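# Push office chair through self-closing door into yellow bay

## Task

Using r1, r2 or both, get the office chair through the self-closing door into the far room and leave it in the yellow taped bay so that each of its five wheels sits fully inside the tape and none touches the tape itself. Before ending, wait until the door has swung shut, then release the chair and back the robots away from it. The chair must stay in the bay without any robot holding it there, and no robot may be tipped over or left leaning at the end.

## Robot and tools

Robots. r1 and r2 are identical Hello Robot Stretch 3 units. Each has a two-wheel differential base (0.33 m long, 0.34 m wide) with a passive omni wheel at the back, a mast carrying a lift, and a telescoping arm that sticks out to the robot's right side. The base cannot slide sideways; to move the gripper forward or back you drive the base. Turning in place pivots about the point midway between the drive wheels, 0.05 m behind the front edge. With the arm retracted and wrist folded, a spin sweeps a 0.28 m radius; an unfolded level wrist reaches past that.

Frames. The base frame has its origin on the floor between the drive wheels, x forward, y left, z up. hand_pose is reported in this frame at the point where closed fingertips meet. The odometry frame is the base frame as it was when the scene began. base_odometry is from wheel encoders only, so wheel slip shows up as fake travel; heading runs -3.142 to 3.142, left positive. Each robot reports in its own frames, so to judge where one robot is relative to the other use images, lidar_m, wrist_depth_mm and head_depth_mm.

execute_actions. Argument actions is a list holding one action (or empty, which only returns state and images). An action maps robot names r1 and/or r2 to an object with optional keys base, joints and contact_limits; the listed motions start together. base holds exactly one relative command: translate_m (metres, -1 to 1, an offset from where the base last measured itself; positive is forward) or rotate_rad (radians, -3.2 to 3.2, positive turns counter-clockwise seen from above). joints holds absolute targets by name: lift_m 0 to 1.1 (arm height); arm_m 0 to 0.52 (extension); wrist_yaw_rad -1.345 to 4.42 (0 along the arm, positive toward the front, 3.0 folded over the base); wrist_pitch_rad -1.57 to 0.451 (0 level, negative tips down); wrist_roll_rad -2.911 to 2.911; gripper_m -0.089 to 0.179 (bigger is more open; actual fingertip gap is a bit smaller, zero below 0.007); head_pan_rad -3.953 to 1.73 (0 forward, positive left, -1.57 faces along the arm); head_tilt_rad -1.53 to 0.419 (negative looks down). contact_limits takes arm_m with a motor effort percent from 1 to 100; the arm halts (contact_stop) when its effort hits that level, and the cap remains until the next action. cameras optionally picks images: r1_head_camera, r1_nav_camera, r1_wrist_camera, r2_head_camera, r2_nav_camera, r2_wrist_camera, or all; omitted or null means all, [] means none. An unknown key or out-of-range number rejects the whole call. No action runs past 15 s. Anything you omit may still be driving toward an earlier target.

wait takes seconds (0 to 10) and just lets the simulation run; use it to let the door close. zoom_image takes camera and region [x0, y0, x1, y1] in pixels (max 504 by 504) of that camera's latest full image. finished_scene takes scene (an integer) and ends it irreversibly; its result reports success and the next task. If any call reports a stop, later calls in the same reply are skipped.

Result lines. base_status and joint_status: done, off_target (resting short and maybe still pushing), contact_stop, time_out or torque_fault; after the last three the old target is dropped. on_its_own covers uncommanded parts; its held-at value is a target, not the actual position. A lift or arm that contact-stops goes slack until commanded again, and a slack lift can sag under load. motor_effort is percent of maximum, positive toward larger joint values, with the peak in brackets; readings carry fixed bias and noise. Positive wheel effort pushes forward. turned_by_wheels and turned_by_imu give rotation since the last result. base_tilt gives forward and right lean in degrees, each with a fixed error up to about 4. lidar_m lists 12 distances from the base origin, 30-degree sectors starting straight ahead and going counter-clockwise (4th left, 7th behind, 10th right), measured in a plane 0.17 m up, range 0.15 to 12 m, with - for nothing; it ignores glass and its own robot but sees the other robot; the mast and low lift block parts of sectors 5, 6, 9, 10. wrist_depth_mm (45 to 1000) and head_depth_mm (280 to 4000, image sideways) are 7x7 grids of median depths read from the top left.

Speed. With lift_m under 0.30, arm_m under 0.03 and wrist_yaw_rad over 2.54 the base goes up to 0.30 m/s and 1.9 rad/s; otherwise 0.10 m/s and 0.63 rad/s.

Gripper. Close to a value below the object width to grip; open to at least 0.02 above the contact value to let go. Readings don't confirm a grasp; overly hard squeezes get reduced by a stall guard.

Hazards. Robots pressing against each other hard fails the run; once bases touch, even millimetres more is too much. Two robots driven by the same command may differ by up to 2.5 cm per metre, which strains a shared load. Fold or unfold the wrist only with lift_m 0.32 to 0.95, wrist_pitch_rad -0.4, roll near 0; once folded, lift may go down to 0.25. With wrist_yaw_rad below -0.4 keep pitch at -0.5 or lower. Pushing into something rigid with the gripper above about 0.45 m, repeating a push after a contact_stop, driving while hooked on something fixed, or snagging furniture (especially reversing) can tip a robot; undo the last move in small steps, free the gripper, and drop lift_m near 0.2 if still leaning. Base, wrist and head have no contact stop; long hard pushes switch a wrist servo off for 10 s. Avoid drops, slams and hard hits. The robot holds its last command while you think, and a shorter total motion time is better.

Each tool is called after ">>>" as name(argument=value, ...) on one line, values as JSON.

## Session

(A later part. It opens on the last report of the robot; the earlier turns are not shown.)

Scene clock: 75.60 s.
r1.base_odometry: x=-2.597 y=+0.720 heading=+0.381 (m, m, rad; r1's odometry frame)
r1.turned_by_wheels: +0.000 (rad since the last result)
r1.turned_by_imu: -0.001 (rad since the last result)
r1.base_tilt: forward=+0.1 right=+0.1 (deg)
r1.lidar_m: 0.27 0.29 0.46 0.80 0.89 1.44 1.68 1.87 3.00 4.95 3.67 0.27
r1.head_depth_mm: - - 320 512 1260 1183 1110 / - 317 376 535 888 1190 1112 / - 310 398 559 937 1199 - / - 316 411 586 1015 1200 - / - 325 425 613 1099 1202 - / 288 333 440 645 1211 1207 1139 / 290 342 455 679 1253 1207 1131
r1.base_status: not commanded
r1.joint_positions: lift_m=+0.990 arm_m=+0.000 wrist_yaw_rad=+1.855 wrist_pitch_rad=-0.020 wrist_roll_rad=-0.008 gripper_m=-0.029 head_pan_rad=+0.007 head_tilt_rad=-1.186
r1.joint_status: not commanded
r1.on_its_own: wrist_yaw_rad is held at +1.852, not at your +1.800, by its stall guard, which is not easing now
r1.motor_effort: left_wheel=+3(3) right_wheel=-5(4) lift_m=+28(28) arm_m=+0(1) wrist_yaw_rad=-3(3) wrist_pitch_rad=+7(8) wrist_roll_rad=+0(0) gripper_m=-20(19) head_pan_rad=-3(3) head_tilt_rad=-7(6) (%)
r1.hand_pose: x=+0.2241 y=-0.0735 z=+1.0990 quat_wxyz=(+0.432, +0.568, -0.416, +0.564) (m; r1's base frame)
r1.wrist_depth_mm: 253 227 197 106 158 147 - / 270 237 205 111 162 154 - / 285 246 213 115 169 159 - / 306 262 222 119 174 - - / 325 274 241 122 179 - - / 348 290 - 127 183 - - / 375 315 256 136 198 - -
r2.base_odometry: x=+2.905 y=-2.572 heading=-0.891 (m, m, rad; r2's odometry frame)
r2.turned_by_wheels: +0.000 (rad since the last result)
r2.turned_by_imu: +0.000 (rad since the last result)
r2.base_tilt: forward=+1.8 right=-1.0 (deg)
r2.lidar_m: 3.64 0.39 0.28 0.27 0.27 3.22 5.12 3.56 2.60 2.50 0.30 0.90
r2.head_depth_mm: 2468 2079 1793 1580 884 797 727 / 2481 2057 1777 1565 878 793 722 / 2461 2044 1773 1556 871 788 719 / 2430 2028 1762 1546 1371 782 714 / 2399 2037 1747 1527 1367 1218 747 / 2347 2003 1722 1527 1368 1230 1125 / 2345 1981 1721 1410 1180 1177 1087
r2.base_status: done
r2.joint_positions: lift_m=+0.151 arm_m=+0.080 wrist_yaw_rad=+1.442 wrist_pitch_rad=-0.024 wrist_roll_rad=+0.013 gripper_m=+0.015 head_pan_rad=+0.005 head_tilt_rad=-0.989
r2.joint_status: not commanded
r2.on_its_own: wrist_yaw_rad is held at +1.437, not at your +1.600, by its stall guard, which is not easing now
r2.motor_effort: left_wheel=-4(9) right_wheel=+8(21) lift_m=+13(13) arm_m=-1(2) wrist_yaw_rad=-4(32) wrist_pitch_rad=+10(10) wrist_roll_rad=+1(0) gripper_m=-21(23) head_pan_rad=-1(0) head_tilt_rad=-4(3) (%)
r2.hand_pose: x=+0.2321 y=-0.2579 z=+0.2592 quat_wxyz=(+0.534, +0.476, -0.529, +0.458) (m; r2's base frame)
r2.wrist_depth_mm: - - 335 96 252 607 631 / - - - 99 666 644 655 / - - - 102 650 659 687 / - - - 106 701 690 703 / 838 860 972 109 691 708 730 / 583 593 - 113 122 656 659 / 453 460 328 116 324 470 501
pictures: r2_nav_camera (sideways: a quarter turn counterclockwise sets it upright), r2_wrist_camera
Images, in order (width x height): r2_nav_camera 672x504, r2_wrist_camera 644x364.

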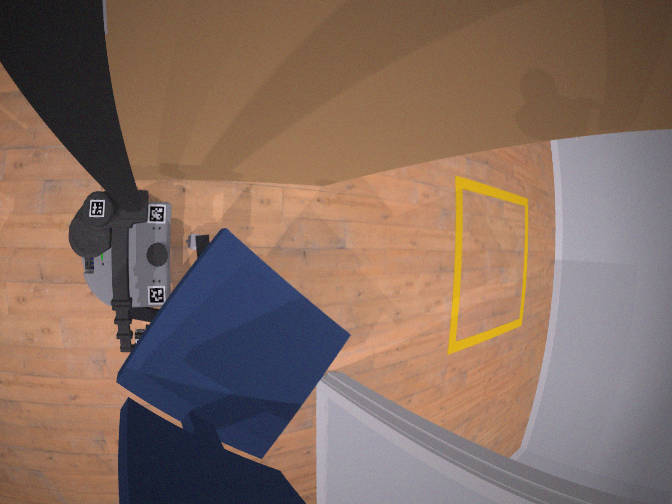

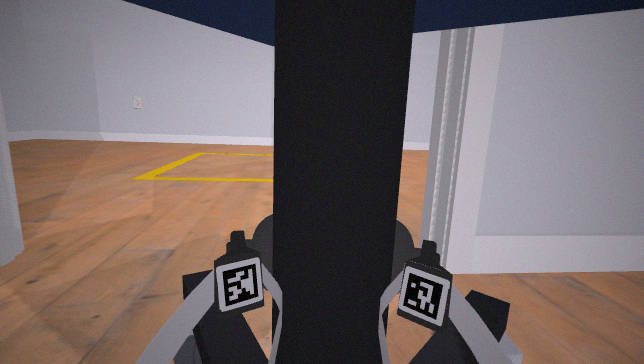

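>>> execute_actions(actions=[{"r2":{"base":{"rotate_rad":0.06},"joints":{"wrist_yaw_rad":1.7}}}], cameras=[])

>>> execute_actions(actions=[{"r2":{"base":{"translate_m":0.45},"joints":{"wrist_yaw_rad":1.71}}}], cameras=["r2_nav_camera"])

Scene clock: 77.17 s.
r1.base_odometry: x=-2.597 y=+0.720 heading=+0.381 (m, m, rad; r1's odometry frame)
r1.turned_by_wheels: +0.000 (rad since the last result)
r1.turned_by_imu: +0.000 (rad since the last result)
r1.base_tilt: forward=+0.1 right=+0.1 (deg)
r1.lidar_m: 0.27 0.29 0.46 0.80 0.89 1.44 1.68 1.87 3.01 4.94 3.68 0.27
r1.head_depth_mm: - - 319 511 1260 1185 1108 / - 317 375 534 888 1188 1115 / - 310 398 558 940 1193 - / - 317 411 585 1017 1198 - / - 325 426 614 1102 1204 - / 288 333 440 644 1206 1202 1138 / 291 342 455 679 1251 1207 1130
r1.base_status: not commanded
r1.joint_positions: lift_m=+0.990 arm_m=+0.000 wrist_yaw_rad=+1.855 wrist_pitch_rad=-0.020 wrist_roll_rad=-0.008 gripper_m=-0.029 head_pan_rad=+0.007 head_tilt_rad=-1.186
r1.joint_status: not commanded
r1.on_its_own: wrist_yaw_rad is held at +1.852, not at your +1.800, by its stall guard, which is not easing now
r1.motor_effort: left_wheel=+4(3) right_wheel=-5(5) lift_m=+28(28) arm_m=-1(1) wrist_yaw_rad=-3(3) wrist_pitch_rad=+7(7) wrist_roll_rad=+0(0) gripper_m=-20(19) head_pan_rad=-3(3) head_tilt_rad=-7(8) (%)
r1.hand_pose: x=+0.2241 y=-0.0735 z=+1.0990 quat_wxyz=(+0.432, +0.568, -0.416, +0.564) (m; r1's base frame)
r1.wrist_depth_mm: 255 225 196 106 158 148 - / 269 235 205 110 163 154 - / 290 248 215 115 168 158 - / 308 258 224 119 174 - - / 325 272 240 123 179 - - / 345 288 - 127 182 - - / 373 319 255 137 197 - -
r2.base_odometry: x=+2.905 y=-2.572 heading=-0.831 (m, m, rad; r2's odometry frame)
r2.turned_by_wheels: +0.060 (rad since the last result)
r2.turned_by_imu: +0.058 (rad since the last result)
r2.base_tilt: forward=+1.8 right=-1.2 (deg)
r2.lidar_m: 3.63 0.37 0.28 0.27 0.28 3.41 5.12 3.39 2.56 2.26 0.26 0.26
r2.head_depth_mm: 2469 2076 1798 1572 883 794 724 / 2465 2072 1784 1569 879 790 719 / 2449 2038 1785 1557 872 786 717 / 2432 2043 1764 1550 867 782 714 / 2394 2020 1734 1526 1372 780 710 / 2373 2014 1729 1523 1355 1230 716 / 2349 1973 1684 1029 1060 1096 1087
r2.base_status: done
r2.joint_positions: lift_m=+0.151 arm_m=+0.080 wrist_yaw_rad=+1.708 wrist_pitch_rad=-0.024 wrist_roll_rad=+0.014 gripper_m=+0.015 head_pan_rad=+0.005 head_tilt_rad=-0.989
r2.joint_status: all done
r2.motor_effort: left_wheel=-6(27) right_wheel=-2(37) lift_m=+12(12) arm_m=-2(9) wrist_yaw_rad=-6(79) wrist_pitch_rad=+10(10) wrist_roll_rad=+0(0) gripper_m=-19(30) head_pan_rad=+0(0) head_tilt_rad=-3(5) (%)
r2.hand_pose: x=+0.2318 y=-0.1901 z=+0.2592 quat_wxyz=(+0.468, +0.542, -0.461, +0.524) (m; r2's base frame)
r2.wrist_depth_mm: 466 589 333 96 250 - 600 / 466 627 - 99 - - - / 464 647 - 102 - - 595 / 483 653 - 106 - - 568 / 484 663 882 109 883 975 580 / 488 604 - 113 127 662 562 / 458 464 320 117 448 364 504
pictures: none
No camera images: the call's "cameras" was empty. Leave "cameras" out to get every camera's image.

Scene clock: 82.63 s.
r1.base_odometry: x=-2.597 y=+0.720 heading=+0.381 (m, m, rad; r1's odometry frame)
r1.turned_by_wheels: +0.000 (rad since the last result)
r1.turned_by_imu: -0.001 (rad since the last result)
r1.base_tilt: forward=+0.1 right=+0.0 (deg)
r1.lidar_m: 0.27 0.29 0.46 0.80 0.89 1.44 1.68 1.87 3.01 4.95 3.69 0.27
r1.head_depth_mm: - - 319 512 1253 1186 1107 / - 317 375 535 888 1191 1113 / - 310 399 559 937 1200 - / - 317 410 586 1009 1197 - / - 325 425 612 1101 1198 - / 288 333 439 643 1209 1206 1139 / 291 342 455 679 1257 1209 1130
r1.base_status: not commanded
r1.joint_positions: lift_m=+0.990 arm_m=+0.000 wrist_yaw_rad=+1.855 wrist_pitch_rad=-0.020 wrist_roll_rad=-0.008 gripper_m=-0.029 head_pan_rad=+0.007 head_tilt_rad=-1.186
r1.joint_status: not commanded
r1.on_its_own: wrist_yaw_rad is held at +1.852, not at your +1.800, by its stall guard, which is not easing now
r1.motor_effort: left_wheel=+3(4) right_wheel=-5(5) lift_m=+28(28) arm_m=+0(0) wrist_yaw_rad=-3(2) wrist_pitch_rad=+7(7) wrist_roll_rad=+0(0) gripper_m=-18(19) head_pan_rad=-3(3) head_tilt_rad=-6(6) (%)
r1.hand_pose: x=+0.2241 y=-0.0735 z=+1.0990 quat_wxyz=(+0.432, +0.568, -0.416, +0.564) (m; r1's base frame)
r1.wrist_depth_mm: 258 225 198 106 159 149 - / 269 237 206 111 163 153 - / 286 248 212 115 169 158 - / 306 260 222 119 174 - - / 326 272 241 123 178 - - / 349 290 - 127 181 - - / 373 316 258 136 198 - -
r2.base_odometry: x=+3.208 y=-2.904 heading=-0.831 (m, m, rad; r2's odometry frame)
r2.turned_by_wheels: +0.000 (rad since the last result)
r2.turned_by_imu: +0.001 (rad since the last result)
r2.base_tilt: forward=+1.8 right=-1.1 (deg)
r2.lidar_m: 3.18 0.36 0.27 0.26 0.27 0.37 5.58 3.40 2.59 0.80 0.25 0.25
r2.head_depth_mm: 2478 2084 1802 1588 886 796 724 / 2464 2093 1790 1567 876 795 722 / 2461 2055 1779 1564 872 785 717 / 2429 2045 1753 1540 869 781 716 / 2402 2018 1737 1531 1372 778 711 / 2370 1990 1739 1524 1368 1233 710 / 2351 1989 1713 1511 1360 1193 1081
r2.base_status: done
r2.joint_positions: lift_m=+0.151 arm_m=+0.080 wrist_yaw_rad=+1.750 wrist_pitch_rad=-0.024 wrist_roll_rad=+0.014 gripper_m=+0.015 head_pan_rad=+0.005 head_tilt_rad=-0.989
r2.joint_status: wrist_yaw_rad off_target (ended at +1.750, target +1.710)
r2.on_its_own: wrist_yaw_rad is held at +1.756, not at your +1.710, by its stall guard, which is not easing now
r2.motor_effort: left_wheel=+14(20) right_wheel=+7(22) lift_m=+12(12) arm_m=-1(2) wrist_yaw_rad=+4(25) wrist_pitch_rad=+10(10) wrist_roll_rad=+0(0) gripper_m=-20(22) head_pan_rad=+0(0) head_tilt_rad=-3(3) (%)
r2.hand_pose: x=+0.2302 y=-0.1796 z=+0.2592 quat_wxyz=(+0.457, +0.552, -0.450, +0.533) (m; r2's base frame)
r2.wrist_depth_mm: - - 332 96 250 - - / - - - 99 - - - / - - - 102 - - - / - - - 105 - - - / 834 855 973 109 858 947 - / 593 600 - 113 124 671 661 / 458 462 328 117 453 364 505
pictures: r2_nav_camera (sideways: a quarter turn counterclockwise sets it upright)
Images, in order (width x height): r2_nav_camera 672x504.

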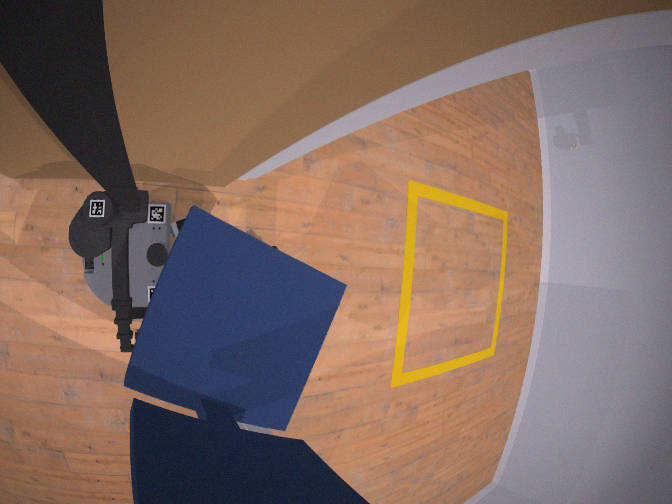

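Well aligned; about 1.5 m to go.

>>> execute_actions(actions=[{"r2":{"base":{"translate_m":0.75}}}], cameras=["r2_nav_camera"])

>>> execute_actions(actions=[{"r1":{"joints":{"gripper_m":0.17}},"r2":{"base":{"translate_m":0.75}}}], cameras=["r2_nav_camera","r1_nav_camera"])

>>> execute_actions(actions=[{"r2":{"joints":{"gripper_m":0.17}}}], cameras=[])

>>> execute_actions(actions=[{"r2":{"base":{"translate_m":-0.65}}}], cameras=["r2_nav_camera","r2_wrist_camera"])

Scene clock: 91.40 s.
r1.base_odometry: x=-2.597 y=+0.720 heading=+0.381 (m, m, rad; r1's odometry frame)
r1.turned_by_wheels: +0.000 (rad since the last result)
r1.turned_by_imu: -0.001 (rad since the last result)
r1.base_tilt: forward=+0.2 right=+0.1 (deg)
r1.lidar_m: 0.27 0.29 0.46 0.80 0.89 1.44 1.68 1.87 3.01 4.95 3.68 0.27
r1.head_depth_mm: - - 319 511 1258 1183 1110 / - 317 376 535 888 1186 1112 / - 309 398 559 940 1196 - / - 316 411 584 1015 1204 - / - 325 425 613 1103 1204 - / 288 333 440 644 1207 1201 1133 / 291 342 455 678 1259 1219 1135
r1.base_status: not commanded
r1.joint_positions: lift_m=+0.990 arm_m=+0.000 wrist_yaw_rad=+1.855 wrist_pitch_rad=-0.020 wrist_roll_rad=-0.008 gripper_m=-0.029 head_pan_rad=+0.007 head_tilt_rad=-1.186
r1.joint_status: not commanded
r1.on_its_own: wrist_yaw_rad is held at +1.852, not at your +1.800, by its stall guard, which is not easing now
r1.motor_effort: left_wheel=+3(3) right_wheel=-5(4) lift_m=+28(28) arm_m=+0(1) wrist_yaw_rad=-3(3) wrist_pitch_rad=+7(8) wrist_roll_rad=+0(0) gripper_m=-19(19) head_pan_rad=-3(3) head_tilt_rad=-5(6) (%)
r1.hand_pose: x=+0.2241 y=-0.0735 z=+1.0990 quat_wxyz=(+0.432, +0.568, -0.416, +0.564) (m; r1's base frame)
r1.wrist_depth_mm: 258 225 197 106 158 148 - / 270 237 206 110 161 153 - / 286 249 214 115 168 159 - / 306 259 222 119 175 - - / 325 273 240 122 178 - - / 346 291 - 127 181 - - / 374 312 255 136 198 - -
r2.base_odometry: x=+3.714 y=-3.458 heading=-0.831 (m, m, rad; r2's odometry frame)
r2.turned_by_wheels: +0.000 (rad since the last result)
r2.turned_by_imu: +0.001 (rad since the last result)
r2.base_tilt: forward=+1.9 right=-1.0 (deg)
r2.lidar_m: 2.44 2.57 2.24 1.25 0.50 0.47 1.03 3.47 0.75 1.92 0.25 0.25
r2.head_depth_mm: 2326 2079 1799 1570 883 796 723 / 2322 2065 1778 1560 880 791 722 / 2329 2056 1768 1547 871 788 720 / 2294 2030 1753 1544 868 784 714 / 2330 2035 1738 1532 1365 780 711 / 2311 1988 1737 1526 1356 1226 709 / 2293 1965 1711 1518 1351 1221 1117
r2.base_status: done
r2.joint_positions: lift_m=+0.151 arm_m=+0.080 wrist_yaw_rad=+1.750 wrist_pitch_rad=-0.024 wrist_roll_rad=+0.014 gripper_m=+0.015 head_pan_rad=+0.005 head_tilt_rad=-0.989
r2.joint_status: not commanded
r2.on_its_own: wrist_yaw_rad is held at +1.756, not at your +1.710, by its stall guard, which is not easing now
r2.motor_effort: left_wheel=+14(24) right_wheel=+7(18) lift_m=+12(12) arm_m=+0(1) wrist_yaw_rad=+4(5) wrist_pitch_rad=+10(10) wrist_roll_rad=+0(0) gripper_m=-19(19) head_pan_rad=+0(0) head_tilt_rad=-4(4) (%)
r2.hand_pose: x=+0.2302 y=-0.1796 z=+0.2592 quat_wxyz=(+0.457, +0.552, -0.450, +0.533) (m; r2's base frame)
r2.wrist_depth_mm: - - 332 96 252 - - / - - - 99 - - - / - - - 102 - - - / - - - 105 - - - / 834 843 940 109 855 982 997 / 594 604 - 113 124 650 652 / 459 462 329 117 454 366 498
pictures: r2_nav_camera (sideways: a quarter turn counterclockwise sets it upright)
Images, in order (width x height): r2_nav_camera 672x504.

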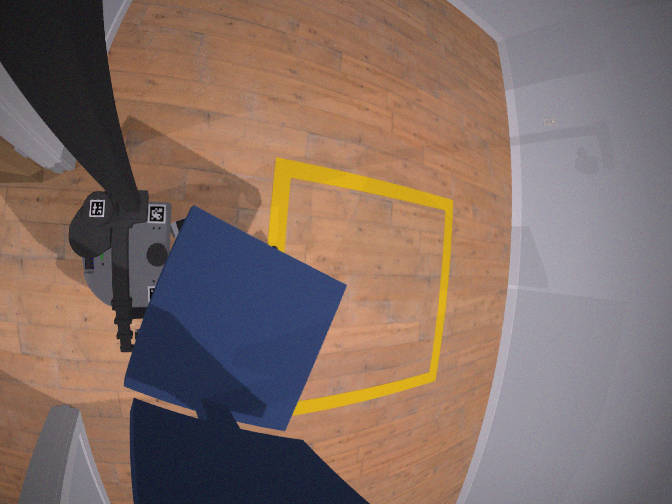

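Scene clock: 99.93 s.
r1.base_odometry: x=-2.597 y=+0.720 heading=+0.381 (m, m, rad; r1's odometry frame)
r1.turned_by_wheels: +0.000 (rad since the last result)
r1.turned_by_imu: -0.001 (rad since the last result)
r1.base_tilt: forward=+0.1 right=+0.1 (deg)
r1.lidar_m: 1.83 0.97 0.80 0.80 0.89 1.44 1.68 1.88 3.00 4.96 3.69 3.04
r1.head_depth_mm: 1780 1618 1478 1358 1255 1181 1109 / 1787 1625 1506 1388 1279 1187 1111 / 1807 1638 1488 1364 1280 1200 - / 1815 1685 1462 1390 1281 1202 - / 1818 1660 1505 1386 1288 1199 - / 1782 1652 1518 1393 1292 1208 1140 / 1563 1617 1519 1403 1300 1208 1133
r1.base_status: not commanded
r1.joint_positions: lift_m=+0.990 arm_m=+0.000 wrist_yaw_rad=+1.854 wrist_pitch_rad=-0.020 wrist_roll_rad=-0.008 gripper_m=+0.170 head_pan_rad=+0.007 head_tilt_rad=-1.186
r1.joint_status: all done
r1.on_its_own: wrist_yaw_rad is held at +1.852, not at your +1.800, by its stall guard, which is not easing now
r1.motor_effort: left_wheel=+2(3) right_wheel=-1(4) lift_m=+27(28) arm_m=+0(1) wrist_yaw_rad=-3(4) wrist_pitch_rad=+8(8) wrist_roll_rad=+0(0) gripper_m=+0(89) head_pan_rad=-3(3) head_tilt_rad=-7(6) (%)
r1.hand_pose: x=+0.2242 y=-0.0738 z=+1.0990 quat_wxyz=(+0.432, +0.568, -0.417, +0.564) (m; r1's base frame)
r1.wrist_depth_mm: 751 937 - - - - - / 750 946 - - - - - / 765 970 - - - - - / 792 - - - - - - / 801 - - - - - - / - - - - - - - / 842 - - - - - -
r2.base_odometry: x=+4.220 y=-4.011 heading=-0.830 (m, m, rad; r2's odometry frame)
r2.turned_by_wheels: +0.000 (rad since the last result)
r2.turned_by_imu: +0.001 (rad since the last result)
r2.base_tilt: forward=+1.8 right=-1.0 (deg)
r2.lidar_m: 1.69 1.79 2.21 2.15 1.53 1.15 1.17 1.27 1.71 2.61 0.25 0.25
r2.head_depth_mm: 1636 1915 1785 1580 880 795 724 / 1624 1917 1779 1571 884 793 723 / 1644 1909 1766 1552 871 785 720 / 1654 1901 1770 1544 869 784 715 / 1661 1904 1741 1537 1372 778 711 / 1668 1907 1744 1523 1362 1230 709 / 1669 1901 1714 1509 1354 1227 1120
r2.base_status: done
r2.joint_positions: lift_m=+0.151 arm_m=+0.080 wrist_yaw_rad=+1.750 wrist_pitch_rad=-0.024 wrist_roll_rad=+0.014 gripper_m=+0.015 head_pan_rad=+0.005 head_tilt_rad=-0.989
r2.joint_status: not commanded
r2.on_its_own: wrist_yaw_rad is held at +1.756, not at your +1.710, by its stall guard, which is not easing now
r2.motor_effort: left_wheel=+14(21) right_wheel=+8(18) lift_m=+13(13) arm_m=+0(1) wrist_yaw_rad=+5(5) wrist_pitch_rad=+10(10) wrist_roll_rad=+0(0) gripper_m=-18(19) head_pan_rad=+0(0) head_tilt_rad=-4(3) (%)
r2.hand_pose: x=+0.2302 y=-0.1796 z=+0.2592 quat_wxyz=(+0.457, +0.552, -0.450, +0.533) (m; r2's base frame)
r2.wrist_depth_mm: - - 334 96 251 - - / - - - 99 - - - / - - - 102 - - - / - - - 105 - - - / 855 853 961 109 872 950 995 / 584 609 - 113 124 649 658 / 459 464 328 117 451 360 494
pictures: r1_nav_camera (sideways: a quarter turn counterclockwise sets it upright), r2_nav_camera (sideways: a quarter turn counterclockwise sets it upright)
Images, in order (width x height): r1_nav_camera 672x504, r2_nav_camera 672x504.

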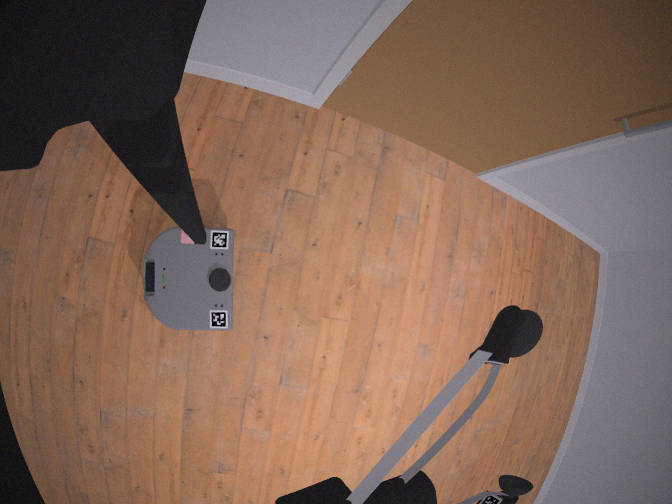

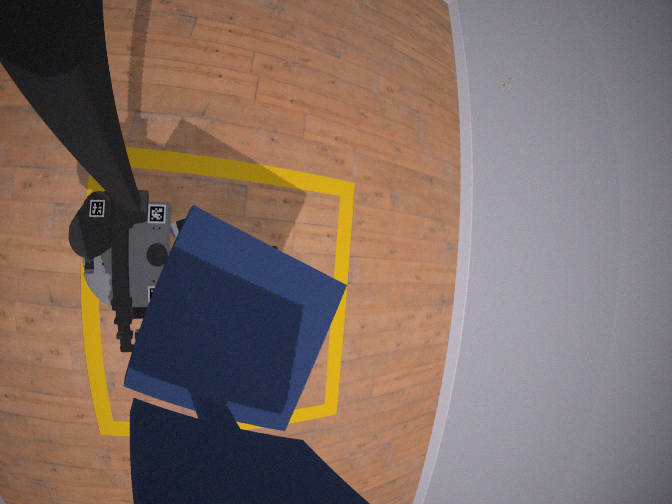

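Scene clock: 101.97 s.
r1.base_odometry: x=-2.597 y=+0.720 heading=+0.381 (m, m, rad; r1's odometry frame)
r1.turned_by_wheels: +0.000 (rad since the last result)
r1.turned_by_imu: +0.000 (rad since the last result)
r1.base_tilt: forward=+0.0 right=+0.1 (deg)
r1.lidar_m: 1.83 0.97 0.80 0.80 0.89 1.44 1.68 1.87 3.00 4.93 3.68 3.05
r1.head_depth_mm: 1786 1608 1480 1358 1257 1187 1109 / 1801 1626 1499 1393 1273 1188 1110 / 1807 1638 1491 1369 1282 1193 - / 1814 1694 1472 1390 1282 1203 - / 1818 1658 1501 1387 1289 1205 - / 1797 1660 1520 1392 1294 1210 1134 / 1555 1616 1516 1404 1300 1205 1130
r1.base_status: not commanded
r1.joint_positions: lift_m=+0.990 arm_m=+0.000 wrist_yaw_rad=+1.854 wrist_pitch_rad=-0.020 wrist_roll_rad=-0.008 gripper_m=+0.170 head_pan_rad=+0.007 head_tilt_rad=-1.186
r1.joint_status: not commanded
r1.on_its_own: wrist_yaw_rad is held at +1.852, not at your +1.800, by its stall guard, which is not easing now
r1.motor_effort: left_wheel=+2(2) right_wheel=-1(1) lift_m=+28(28) arm_m=-1(0) wrist_yaw_rad=-3(3) wrist_pitch_rad=+7(7) wrist_roll_rad=+0(0) gripper_m=+0(1) head_pan_rad=-3(3) head_tilt_rad=-6(7) (%)
r1.hand_pose: x=+0.2242 y=-0.0738 z=+1.0990 quat_wxyz=(+0.432, +0.568, -0.417, +0.564) (m; r1's base frame)
r1.wrist_depth_mm: 764 933 - - - - - / 753 958 - - - - - / 800 957 - - - - - / 777 - - - - - - / 764 - - - - - - / - - - - - - - / 860 - - - - - -
r2.base_odometry: x=+4.220 y=-4.011 heading=-0.830 (m, m, rad; r2's odometry frame)
r2.turned_by_wheels: +0.000 (rad since the last result)
r2.turned_by_imu: +0.000 (rad since the last result)
r2.base_tilt: forward=+1.7 right=-1.2 (deg)
r2.lidar_m: 1.69 1.78 2.21 2.16 1.53 1.15 1.16 1.27 1.72 2.61 0.25 0.25
r2.head_depth_mm: 1621 1914 1787 1570 886 797 725 / 1632 1931 1785 1573 881 792 724 / 1646 1922 1752 1546 873 784 718 / 1662 1901 1765 1553 868 782 715 / 1659 1911 1750 1534 1368 780 710 / 1664 1904 1729 1519 1361 1232 708 / 1676 1906 1730 1508 1357 1231 1118
r2.base_status: not commanded
r2.joint_positions: lift_m=+0.151 arm_m=+0.080 wrist_yaw_rad=+1.753 wrist_pitch_rad=-0.024 wrist_roll_rad=+0.014 gripper_m=+0.170 head_pan_rad=+0.005 head_tilt_rad=-0.989
r2.joint_status: all done
r2.on_its_own: wrist_yaw_rad is held at +1.756, not at your +1.710, by its stall guard, which is not easing now
r2.motor_effort: left_wheel=+15(14) right_wheel=+7(7) lift_m=+13(13) arm_m=-1(0) wrist_yaw_rad=+2(4) wrist_pitch_rad=+10(10) wrist_roll_rad=+0(0) gripper_m=+0(84) head_pan_rad=+0(0) head_tilt_rad=-2(4) (%)
r2.hand_pose: x=+0.2300 y=-0.1787 z=+0.2592 quat_wxyz=(+0.456, +0.552, -0.449, +0.534) (m; r2's base frame)
r2.wrist_depth_mm: - - 332 96 250 - - / - - - 99 - - - / - - - 102 - - - / - - - 106 - - - / 853 923 885 109 871 982 - / 610 598 557 113 607 653 662 / 441 464 327 117 465 345 534
pictures: none
No camera images: the call's "cameras" was empty. Leave "cameras" out to get every camera's image.

Scene clock: 109.67 s.
r1.base_odometry: x=-2.597 y=+0.720 heading=+0.381 (m, m, rad; r1's odometry frame)
r1.turned_by_wheels: +0.000 (rad since the last result)
r1.turned_by_imu: -0.001 (rad since the last result)
r1.base_tilt: forward=+0.1 right=+0.0 (deg)
r1.lidar_m: 1.83 0.97 0.80 0.80 0.89 1.44 1.68 1.87 3.01 4.94 3.69 3.06
r1.head_depth_mm: 1782 1619 1485 1356 1261 1183 1106 / 1801 1627 1497 1380 1275 1194 1108 / 1797 1634 1487 1366 1278 1193 - / 1818 1695 1472 1384 1282 1205 - / 1816 1663 1509 1390 1289 1201 - / 1801 1661 1513 1397 1296 1205 1134 / 1550 1617 1525 1399 1292 1207 1131
r1.base_status: not commanded
r1.joint_positions: lift_m=+0.990 arm_m=+0.000 wrist_yaw_rad=+1.854 wrist_pitch_rad=-0.020 wrist_roll_rad=-0.008 gripper_m=+0.170 head_pan_rad=+0.007 head_tilt_rad=-1.186
r1.joint_status: not commanded
r1.on_its_own: wrist_yaw_rad is held at +1.852, not at your +1.800, by its stall guard, which is not easing now
r1.motor_effort: left_wheel=+2(2) right_wheel=-1(1) lift_m=+28(28) arm_m=-1(1) wrist_yaw_rad=-2(3) wrist_pitch_rad=+7(8) wrist_roll_rad=+0(0) gripper_m=+0(0) head_pan_rad=-3(3) head_tilt_rad=-7(6) (%)
r1.hand_pose: x=+0.2242 y=-0.0738 z=+1.0990 quat_wxyz=(+0.432, +0.568, -0.417, +0.564) (m; r1's base frame)
r1.wrist_depth_mm: 759 947 - - - - - / 774 964 - - - - - / 787 981 - - - - - / 779 990 - - - - - / 771 - - - - - - / - - - - - - - / 841 - - - - - -
r2.base_odometry: x=+3.781 y=-3.532 heading=-0.830 (m, m, rad; r2's odometry frame)
r2.turned_by_wheels: +0.000 (rad since the last result)
r2.turned_by_imu: +0.001 (rad since the last result)
r2.base_tilt: forward=+1.9 right=-1.1 (deg)
r2.lidar_m: 0.85 2.47 2.25 1.57 0.66 0.55 0.56 0.59 0.81 2.41 2.72 2.39
r2.head_depth_mm: 2276 2084 1063 1501 1396 1268 1148 / 2271 2077 1124 1011 1393 1258 1154 / 2269 2047 1120 1034 1345 1248 1142 / 2269 1990 1099 1416 1379 1246 1134 / 2264 2018 1097 1467 1377 1233 1127 / 2261 2011 1736 1529 1362 1230 1127 / 2241 1981 1717 1506 1351 1225 1115
r2.base_status: done
r2.joint_positions: lift_m=+0.151 arm_m=+0.080 wrist_yaw_rad=+1.754 wrist_pitch_rad=-0.024 wrist_roll_rad=+0.014 gripper_m=+0.170 head_pan_rad=+0.005 head_tilt_rad=-0.989
r2.joint_status: not commanded
r2.on_its_own: wrist_yaw_rad is held at +1.756, not at your +1.710, by its stall guard, which is not easing now
r2.motor_effort: left_wheel=+0(10) right_wheel=+2(6) lift_m=+13(13) arm_m=-1(1) wrist_yaw_rad=+2(1) wrist_pitch_rad=+10(10) wrist_roll_rad=+0(0) gripper_m=+1(0) head_pan_rad=+0(0) head_tilt_rad=-4(4) (%)
r2.hand_pose: x=+0.2300 y=-0.1786 z=+0.2592 quat_wxyz=(+0.456, +0.553, -0.449, +0.534) (m; r2's base frame)
r2.wrist_depth_mm: - - - - 454 562 - / - - - 715 646 808 - / - - - - - - - / - - - - - - - / 850 913 816 770 761 881 - / 596 602 626 616 590 644 665 / 439 465 470 481 475 491 526
pictures: r2_nav_camera (sideways: a quarter turn counterclockwise sets it upright), r2_wrist_camera
Images, in order (width x height): r2_nav_camera 672x504, r2_wrist_camera 644x364.

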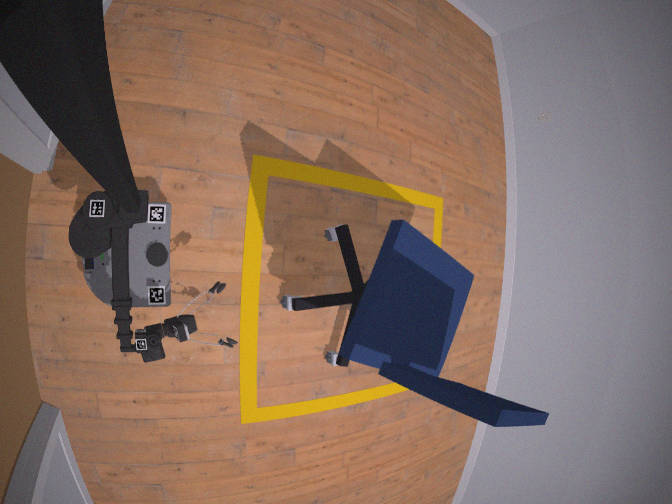

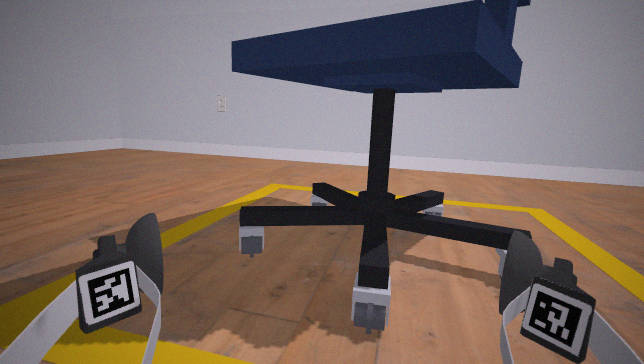

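>>> finished_scene(scene=2)

The scene is finished: the task was done.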